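# Open puzzle board covers and set all blocks on table

## Task

Swing or slide each cover on the puzzle board until it is fully open, lift every block out of the board and place each one on the table next to the board, then release the gripper and back the arm away. Anything that stays in its final spot only because the robot is holding or pressing on it does not count.

## Robot and tools

ROBOT. There is one arm: a six-joint Doosan M1013 carrying a Robotiq 2F-140 two-finger gripper. The fingers point along the gripper's +z axis and close along its y axis. The reported end_effector_position is the spot between the pads when they are shut. Closed fingertips stick out about 33 mm past that spot, open ones about 9 mm. Closing also pushes the tips roughly 24 mm further out, so keep that margin above any surface before gripping.

FRAME. Every pose is in the scene frame, in metres. Its origin lies on the table top under the arm's base, +z is up, and +y points left when facing along +x. Orientations are quaternions with w first (qw, qx, qy, qz). The base may be slightly tilted, and the printed hand position gets less accurate at long reach.

ROW FORMAT. Motion commands use a row of 10 numbers: x, y, z, qw, qx, qy, qz, position, force_limit, speed. The first seven are an absolute pose target for the gripper, not an offset. The last three, each from -1 to 1, drive the fingers: position +1 is fully open (140 mm), about -0.8 is where the pads touch, and -1 keeps closing until blocked. force_limit sets squeeze strength (roughly 14 N at -1, 60 N at 0, 107 N at +1 on parts up to 40 mm wide). speed sets finger closing rate (about 30, 140 and 250 mm/s at -1, 0, +1). Repeat the desired quaternion in every row; the one read back may have drifted.

execute_actions(actions): a list of actions run one after another. Each action is a table of up to 15 rows, one row per 1/30 s step; if fewer rows are given, the final one is repeated to fill 15 steps. An empty list just reports state and images. A target more than 0.6 m from the gripper's current position along any of its axes gets the action rejected; if the first action fails that test, or any action is malformed, nothing runs. Per step the commanded pose is clipped to within 70 mm and 16 degrees of the measured pose, so far targets take several actions, and position wins over orientation when both cannot be met.

move(target, speed, stop_force, blocking): drives the gripper in a straight line toward one absolute row-format target. speed is in m/s, 0.002 to 0.5 (default 0.25); turning is capped at twice that in rad/s. Paths last 0.5 to 10 s. The finger values apply at the start. The path ignores obstacles, and the real hand can lag, wander, or overshoot speed. stop_force (20 to 80 N) ends the path when the estimated push against the motion rises by that much for two steps; the hand then backs to where it was two steps earlier and holds. Use it only with very slow speed, not on turning moves, and omit it when leaving something you press on. blocking=false returns after 0.5 s while the arm keeps going; check with wait(0), and call wait or stop before sending new rows. It cannot be combined with stop_force. The result adds a move: line: done, contact, off_target, moving, held or fault, plus limits such as paced (pose clipped) or held (some steps blocked), and the distance to target.

wait(seconds): 0 to 10 s, holds the last command. stop: brakes a running move; the fingers continue. zoom_image(camera, region): region is [x0, y0, x1, y1] pixels, at most 504 by 504, from cam_head_left (504x504), cam_head_right (504x504) or cam_wrist (616x616). show_instructions shows the reference leaflet images. read_manual gives licence texts only. finished_scene(scene) ends the current scene, given by its number, and cannot be undone.

RESULTS. The state line gives gripper position, quaternion and velocities. "Hand target" is what the controller is now steering to. "pose unreachable" means the clearance check altered or blocked the command (a base mount counts as arm). Step readings list positions; HELD marks steps held back. object_status: 0 moving, 1 blocked while opening, 2 blocked while closing (a grasp), 3 reached the setpoint or pads met (thin items may still be held). Confirm a grasp by 2. position_measured counts run from 3 (open) to 230 (pads touching), not linearly. To squeeze harder while holding, raise force_limit and nudge position, e.g. -1 to -0.98. Joint torques are offset, scaled and noisy; they change at rest only with load or contact.

JOINTS. Ranges in rad: waist and shoulder ±6.283, elbow ±2.792, forearm roll, wrist pitch and wrist roll ±6.283. The elbow never fully straightens. Load limits in N m: 323, 323, 152, 42.7, 42.7, 42.7.

AVOID. The arm is stiff: aiming even slightly past a firm contact can trigger a fault. A joint torque at its limit, or 144 N of external force, freezes the arm for 10 s and drops the rest of the call. Approach slowly, do not drop, slam or shove parts, and never push or knock anything off the table, which fails the job. Parts may get brief tugs or pushes from outside. A MOTOR HOT warning means ease the load before an over-temperature stop. Finish with the gripper open and withdrawn from the board.

Each tool is called after "Emit:" in YAML: its name, and indented under it one key for each argument.

Reference images:

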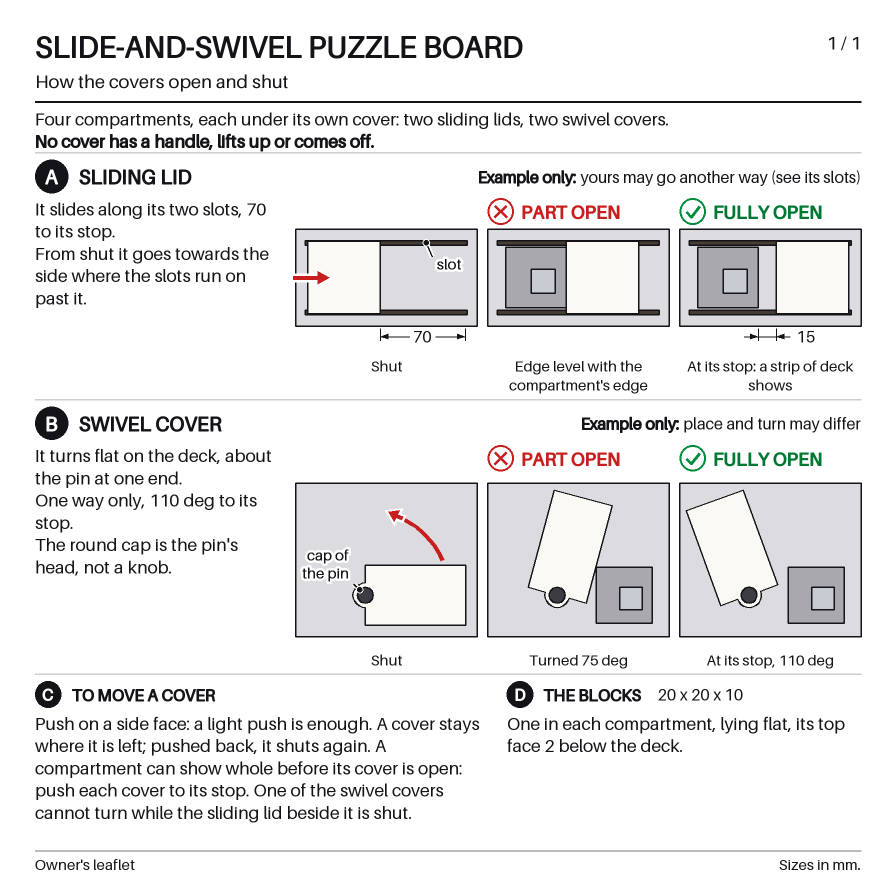

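## Session

Emit:
execute_actions:
  actions: []

Scene clock: 0.00 s.
end_effector_position=(+0.2703, +0.3846, +0.3041) position_measured=3 object_status=3 end_effector_quat_wxyz=(+0.273, +0.320, +0.805, -0.418) end_effector_velocity=(-0.001, -0.000, -0.000) end_effector_angular_velocity=(-0.002, +0.001, +0.001)
Joint positions: [ 1.201  0.381  1.763 -0.51   1.923  0.457]
Joint velocities: [ 0.001 -0.     0.001  0.     0.    -0.001]
Joint torques (N m, as the joint torque sensors report them, + toward a larger angle): no reading
Hand target: +0.270, +0.385, +0.304; +0.273, +0.320, +0.805, -0.418

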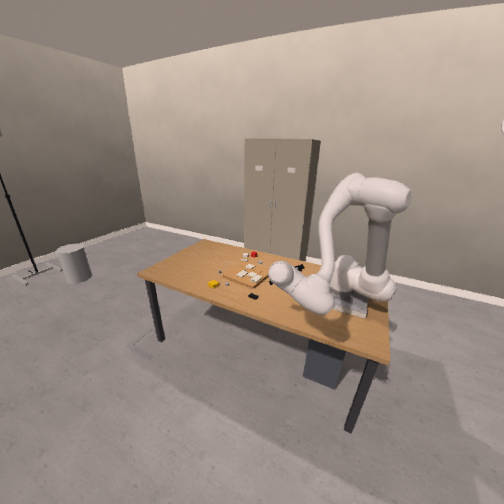

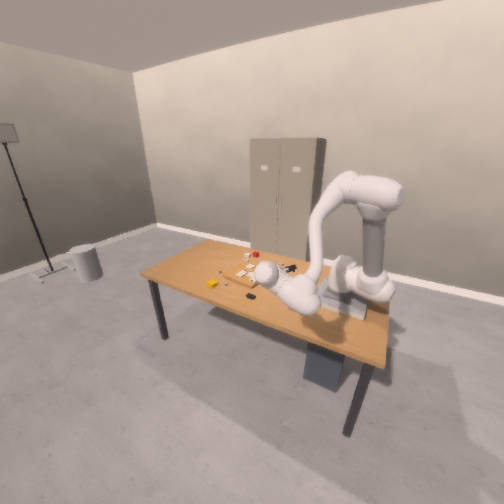

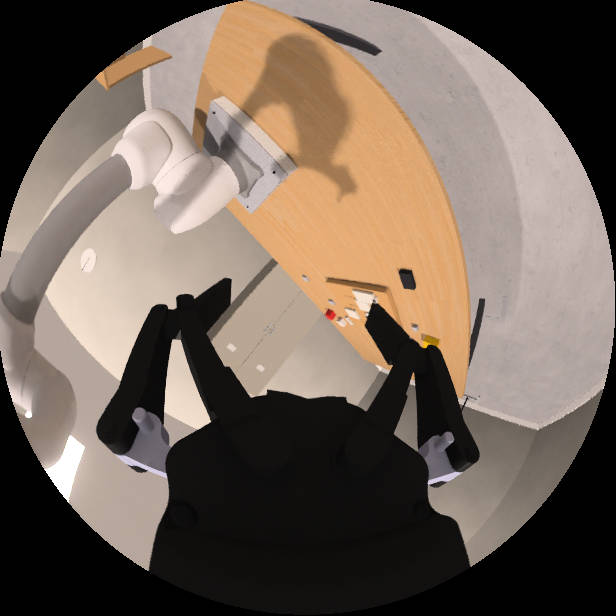

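Emit:
move:
  target: [0.65,0,0.3,0,1,0,0,-1,0,0]

Scene clock: 5.37 s.
end_effector_position=(+0.6506, +0.0001, +0.2999) position_measured=233 object_status=3 end_effector_quat_wxyz=(-0.000, +1.000, -0.000, -0.001) end_effector_velocity=(-0.001, +0.001, -0.001) end_effector_angular_velocity=(+0.000, +0.002, +0.002)
Joint positions: [-0.059  0.197  1.691 -0.001  1.259  1.52 ]
Joint velocities: [ 0.001 -0.     0.002  0.     0.001 -0.001]
Joint torques (N m, as the joint torque sensors report them, + toward a larger angle): [ -2.12 -56.08 -37.4    4.2    0.03   0.46]
Hand target: +0.651, +0.000, +0.300; -0.000, +1.000, -0.000, -0.001
Off the commanded pose: 0.001 m, 0 deg.
move: done

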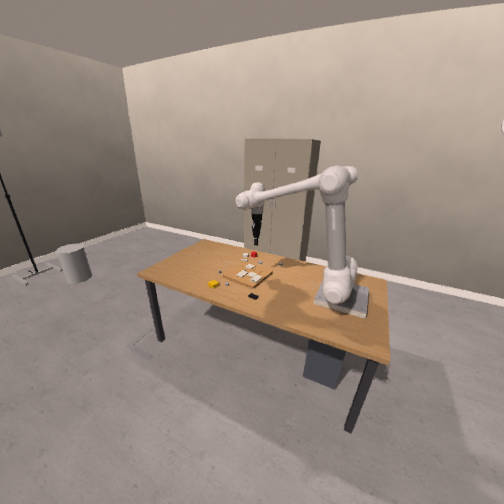

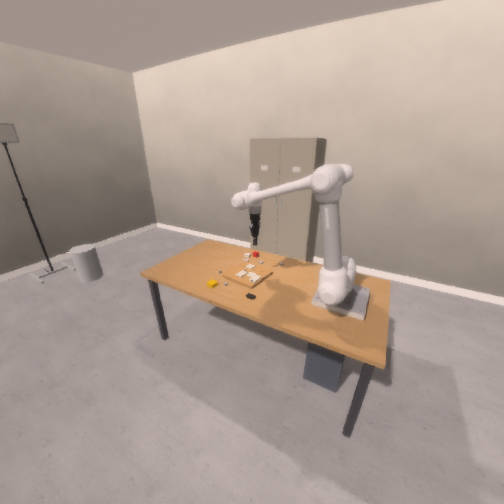

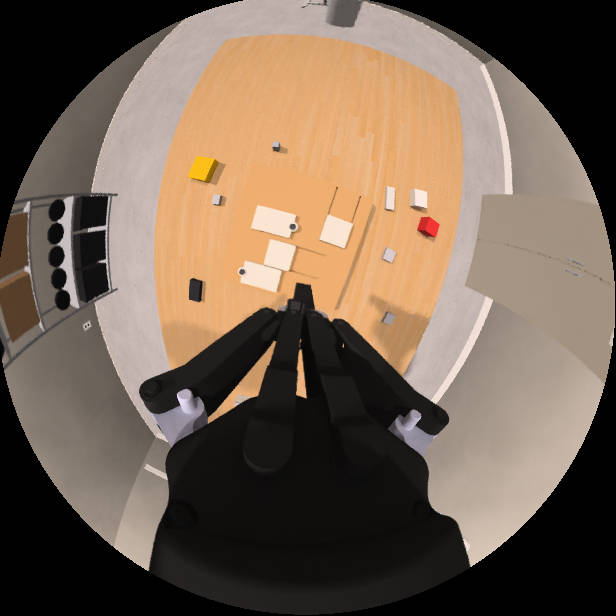

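Emit:
move:
  target: [0.62,0.03,0.13,0,0.9945,-0.1045,0,-1,0,0]

Emit:
zoom_image:
  camera: "cam_wrist"
  region: [150,60,470,340]

Scene clock: 6.57 s.
end_effector_position=(+0.6199, +0.0300, +0.1301) position_measured=233 object_status=3 end_effector_quat_wxyz=(+0.000, +0.995, -0.105, +0.000) end_effector_velocity=(-0.001, +0.000, -0.001) end_effector_angular_velocity=(-0.000, +0.001, +0.001)
Joint positions: [-0.014  0.281  1.926 -0.003  0.939  1.776]
Joint velocities: [ 0.001  0.     0.001 -0.001 -0.    -0.   ]
Joint torques (N m, as the joint torque sensors report them, + toward a larger angle): [ -0.79 -57.89 -31.98   3.68   0.37   0.04]
Hand target: +0.620, +0.030, +0.130; +0.000, +0.995, -0.105, -0.000
Off the commanded pose: 0.000 m, 0 deg.
move: done

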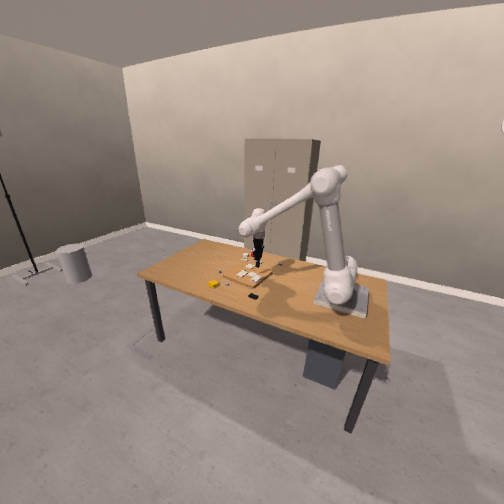

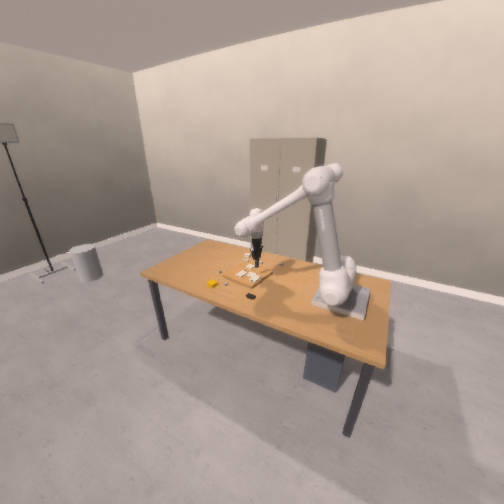

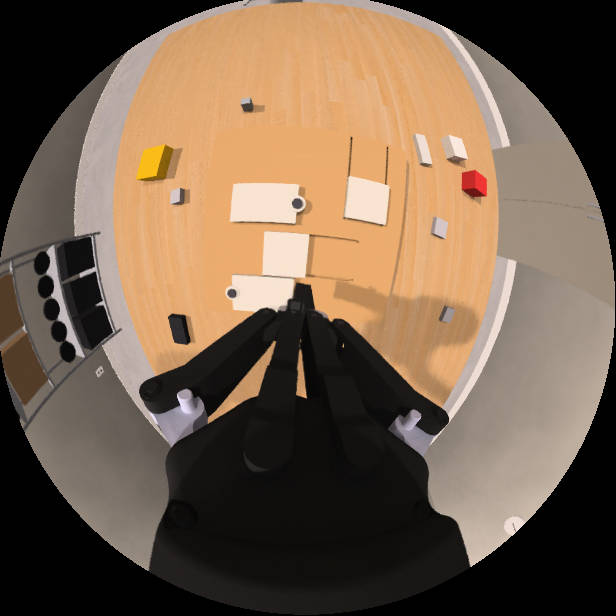

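Region (150, 60, 470, 340) of cam_wrist's 616x616 image, scaled by 1.575, with more detail than that image has; it fills the top 441 rows of this view, and the rest is white.

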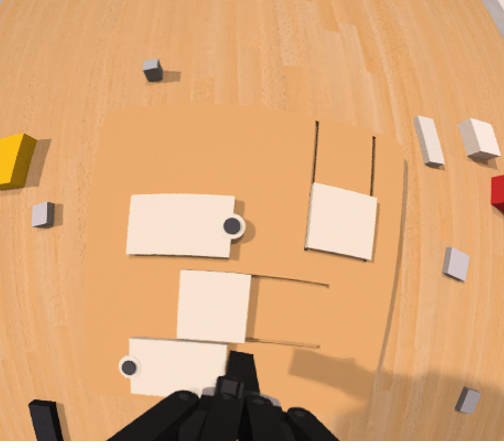

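Emit:
move:
  target: [0.671,0.101,0.075,0,0.9945,-0.1045,0,-1,0,0]

Emit:
move:
  target: [0.671,0.101,0.04,0,0.9945,-0.1045,0,-1,0,0]
  speed: 0.004
  stop_force: 20

Scene clock: 7.53 s.
end_effector_position=(+0.6709, +0.1011, +0.0750) position_measured=233 object_status=3 end_effector_quat_wxyz=(+0.000, +0.995, -0.105, +0.000) end_effector_velocity=(+0.000, -0.001, -0.001) end_effector_angular_velocity=(-0.002, +0.000, +0.000)
Joint positions: [ 0.091  0.416  1.852 -0.002  0.878  1.881]
Joint velocities: [-0.     0.001  0.    -0.002 -0.001  0.001]
Joint torques (N m, as the joint torque sensors report them, + toward a larger angle): [ -0.01 -68.25 -30.09   3.3    0.35   0.16]
Hand target: +0.671, +0.101, +0.075; +0.000, +0.995, -0.105, -0.000
Off the commanded pose: 0.000 m, 0 deg.
move: done

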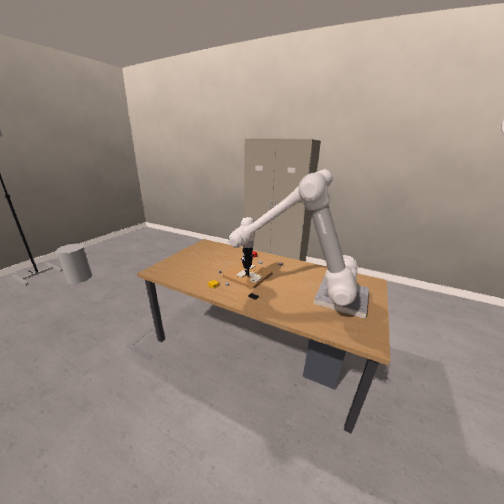

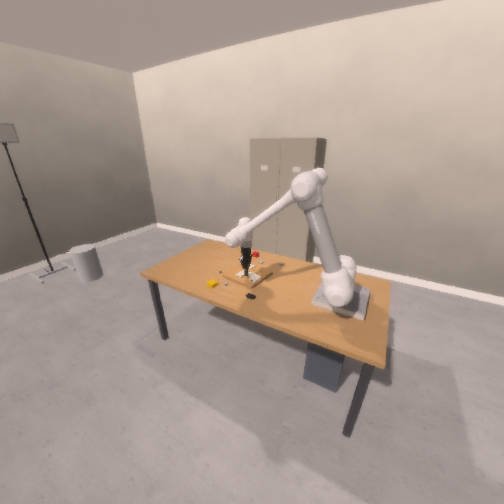

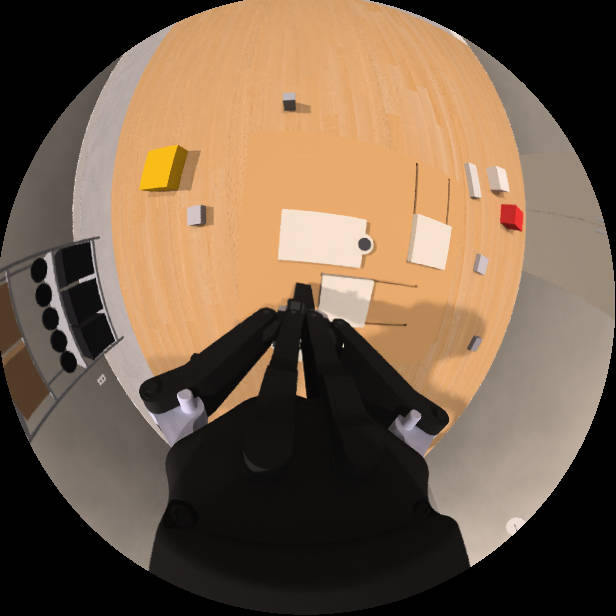

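Scene clock: 12.40 s.
end_effector_position=(+0.6709, +0.1010, +0.0567) position_measured=233 object_status=3 end_effector_quat_wxyz=(+0.000, +0.995, -0.105, -0.000) end_effector_velocity=(+0.000, +0.001, +0.001) end_effector_angular_velocity=(-0.000, +0.000, +0.004)
Joint positions: [ 0.091  0.436  1.863 -0.002  0.847  1.881]
Joint velocities: [ 0.001 -0.    -0.001 -0.     0.002 -0.002]
Joint torques (N m, as the joint torque sensors report them, + toward a larger angle): [ -3.14 -52.66 -20.42   3.38  -1.96   0.25]
Hand target: +0.671, +0.101, +0.057; -0.000, +0.995, -0.105, +0.000
Off the commanded pose: 0.017 m, 0 deg.
move: contact

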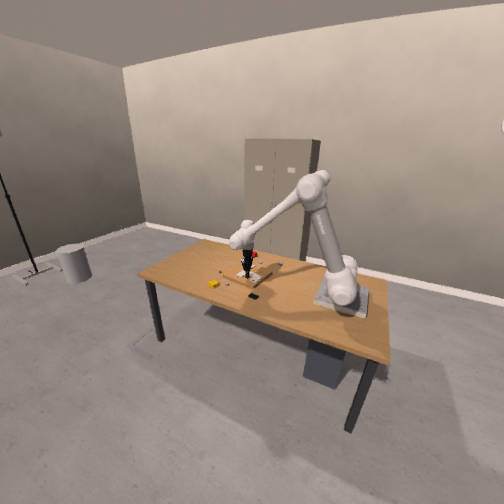

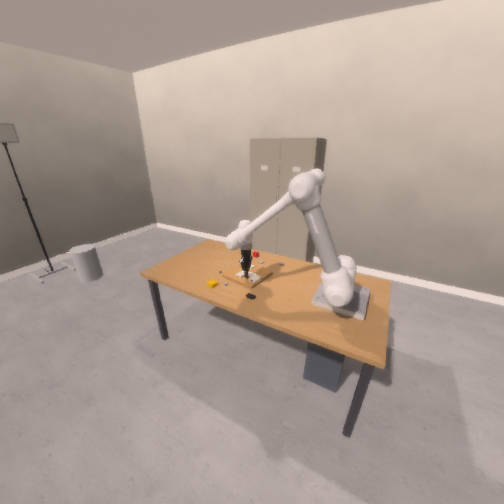

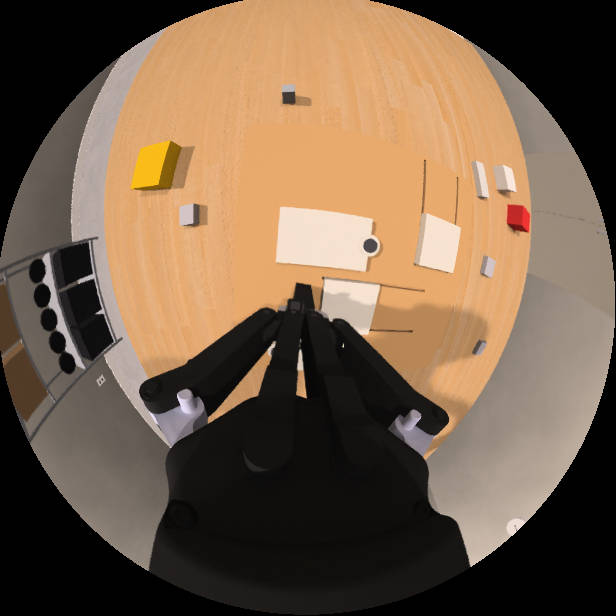

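Emit:
move:
  target: [0.669,0.101,0.0595,0,0.9945,-0.1045,0,-1,0,0]
  speed: 0.02

Emit:
move:
  target: [0.654,0.029,0.0595,0,0.9945,-0.1045,0,-1,0,0]
  speed: 0.04

Emit:
move:
  target: [0.65,0.010,0.0595,0,0.9945,-0.1045,0,-1,0,0]
  speed: 0.004
  stop_force: 20

Emit:
move:
  target: [0.63,0.04,0.09,0,0.9945,-0.1045,0,-1,0,0]
  speed: 0.1

Scene clock: 14.43 s.
end_effector_position=(+0.6690, +0.1009, +0.0595) position_measured=233 object_status=3 end_effector_quat_wxyz=(+0.000, +0.995, -0.105, -0.000) end_effector_velocity=(-0.001, +0.000, -0.001) end_effector_angular_velocity=(-0.000, +0.002, +0.000)
Joint positions: [ 0.091  0.431  1.865 -0.002  0.85   1.881]
Joint velocities: [ 0.001 -0.     0.001  0.     0.     0.   ]
Joint torques (N m, as the joint torque sensors report them, + toward a larger angle): [ -3.11 -72.63 -29.52   3.49  -0.03  -0.01]
Hand target: +0.669, +0.101, +0.060; -0.000, +0.995, -0.105, -0.000
Off the commanded pose: 0.000 m, 0 deg.
move: done

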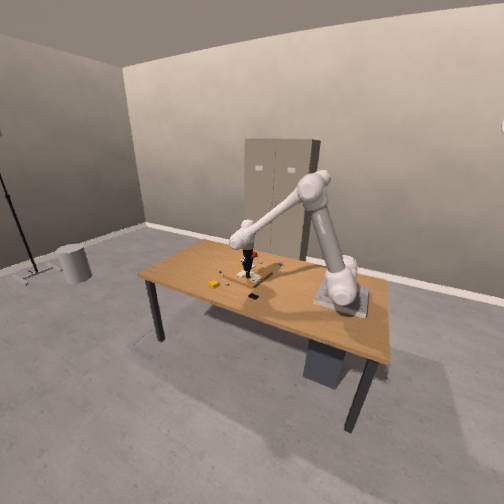

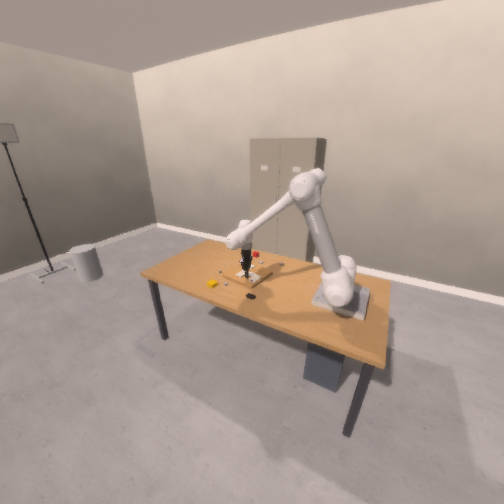

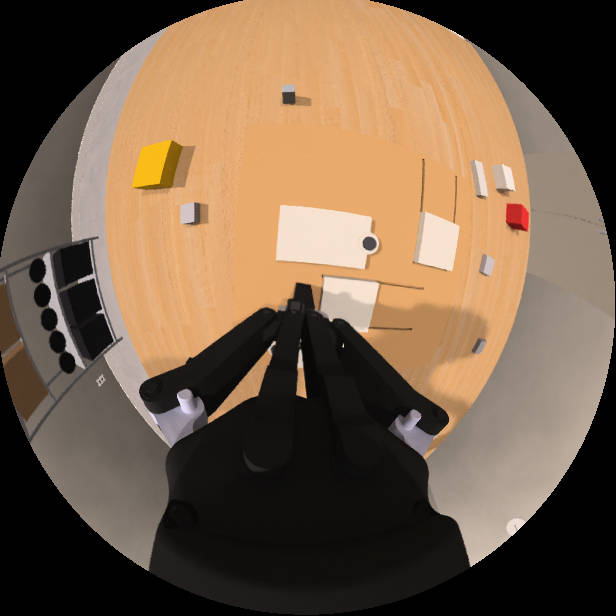

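Scene clock: 16.50 s.
end_effector_position=(+0.6541, +0.0290, +0.0595) position_measured=233 object_status=3 end_effector_quat_wxyz=(-0.000, +0.995, -0.104, +0.000) end_effector_velocity=(+0.001, -0.000, +0.001) end_effector_angular_velocity=(-0.000, -0.002, +0.002)
Joint positions: [-0.016  0.403  1.909 -0.003  0.834  1.775]
Joint velocities: [ 0.     0.    -0.002 -0.     0.    -0.002]
Joint torques (N m, as the joint torque sensors report them, + toward a larger angle): [ -0.27 -67.   -28.22   2.94   0.25   0.07]
Hand target: +0.654, +0.029, +0.060; -0.000, +0.995, -0.105, +0.000
Off the commanded pose: 0.000 m, 0 deg.
move: done

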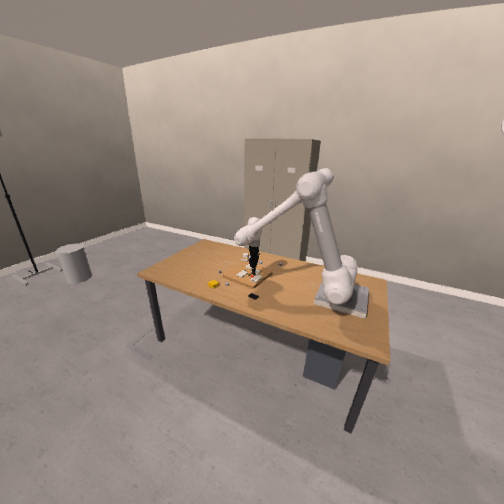

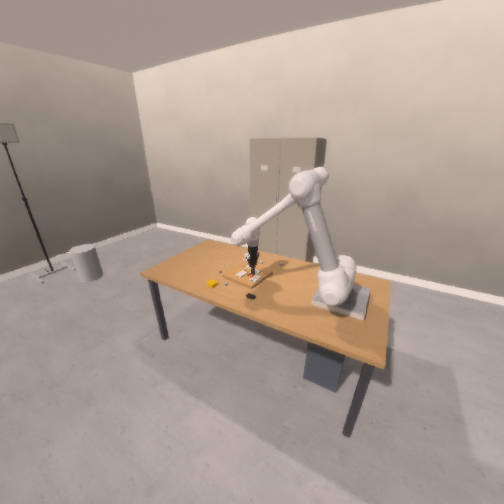

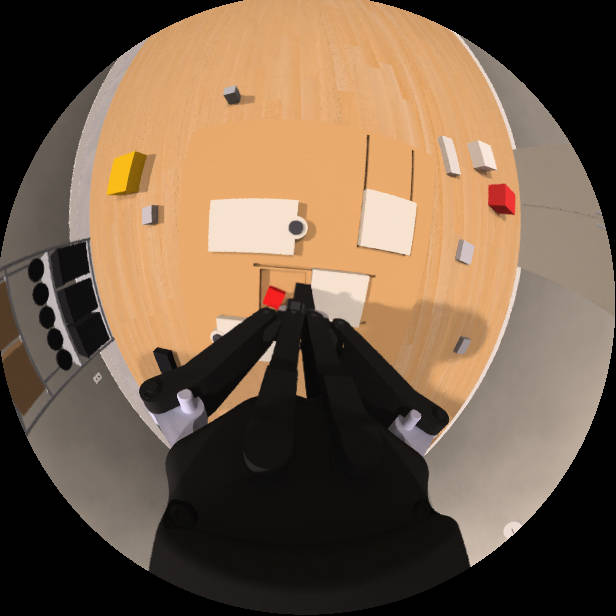

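Scene clock: 21.57 s.
end_effector_position=(+0.6500, +0.0100, +0.0595) position_measured=233 object_status=3 end_effector_quat_wxyz=(-0.000, +0.995, -0.105, +0.000) end_effector_velocity=(+0.000, -0.001, -0.000) end_effector_angular_velocity=(+0.000, -0.000, -0.002)
Joint positions: [-0.045  0.397  1.919 -0.003  0.83   1.746]
Joint velocities: [-0.001  0.     0.     0.    -0.     0.001]
Joint torques (N m, as the joint torque sensors report them, + toward a larger angle): [ -5.58 -66.21 -27.92   1.62   0.76  -0.1 ]
Hand target: +0.650, +0.010, +0.060; -0.000, +0.995, -0.105, +0.000
Off the commanded pose: 0.000 m, 0 deg.
move: done

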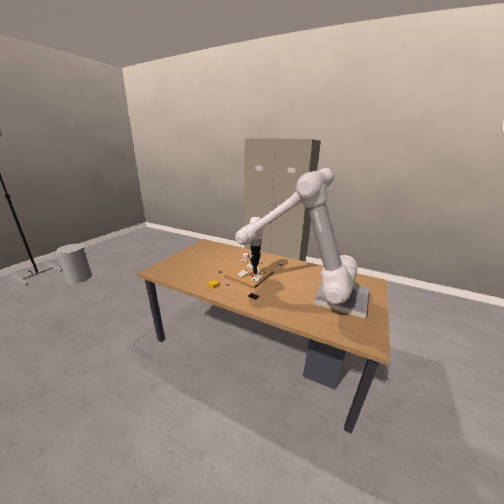

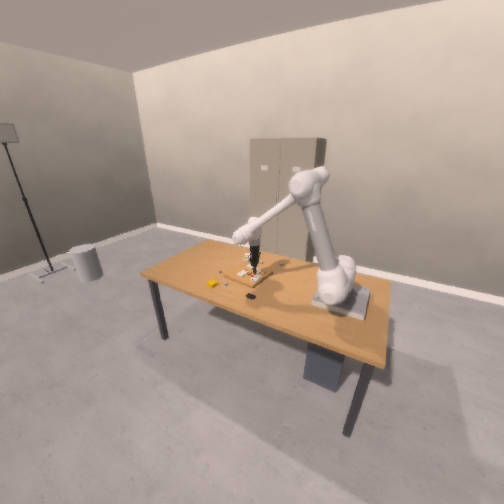

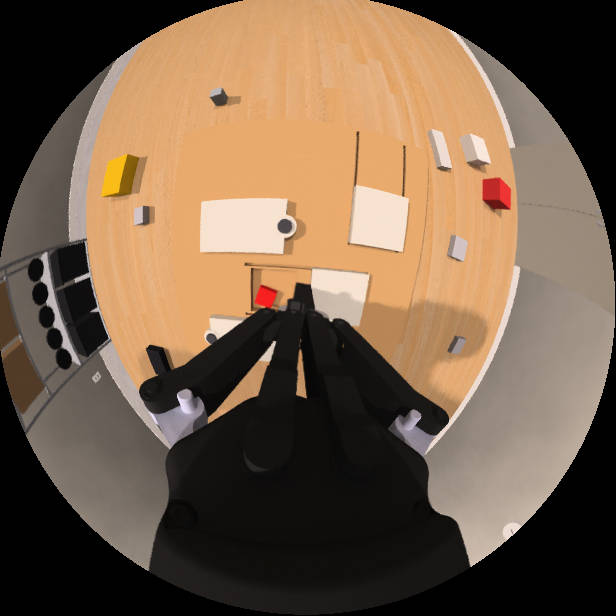

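Scene clock: 22.33 s.
end_effector_position=(+0.6300, +0.0400, +0.0900) position_measured=233 object_status=3 end_effector_quat_wxyz=(-0.000, +0.995, -0.105, -0.000) end_effector_velocity=(+0.001, -0.000, +0.000) end_effector_angular_velocity=(-0.000, -0.001, -0.000)
Joint positions: [ 0.002  0.338  1.936 -0.003  0.872  1.792]
Joint velocities: [-0.     0.    -0.001 -0.    -0.     0.   ]
Joint torques (N m, as the joint torque sensors report them, + toward a larger angle): [ -1.24 -61.75 -29.14   3.74   0.12  -0.14]
Hand target: +0.630, +0.040, +0.090; +0.000, +0.995, -0.104, -0.000
Off the commanded pose: 0.000 m, 0 deg.
move: done

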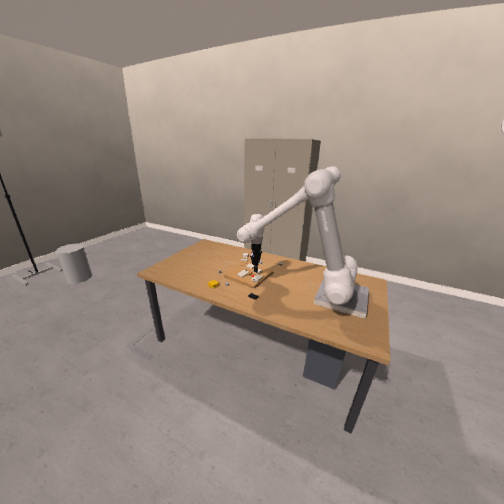

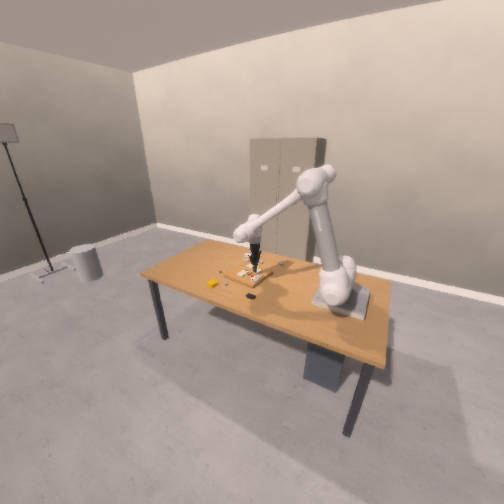

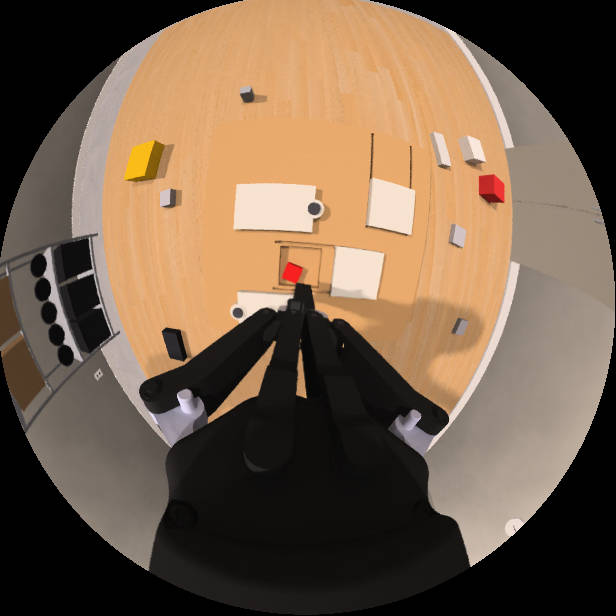

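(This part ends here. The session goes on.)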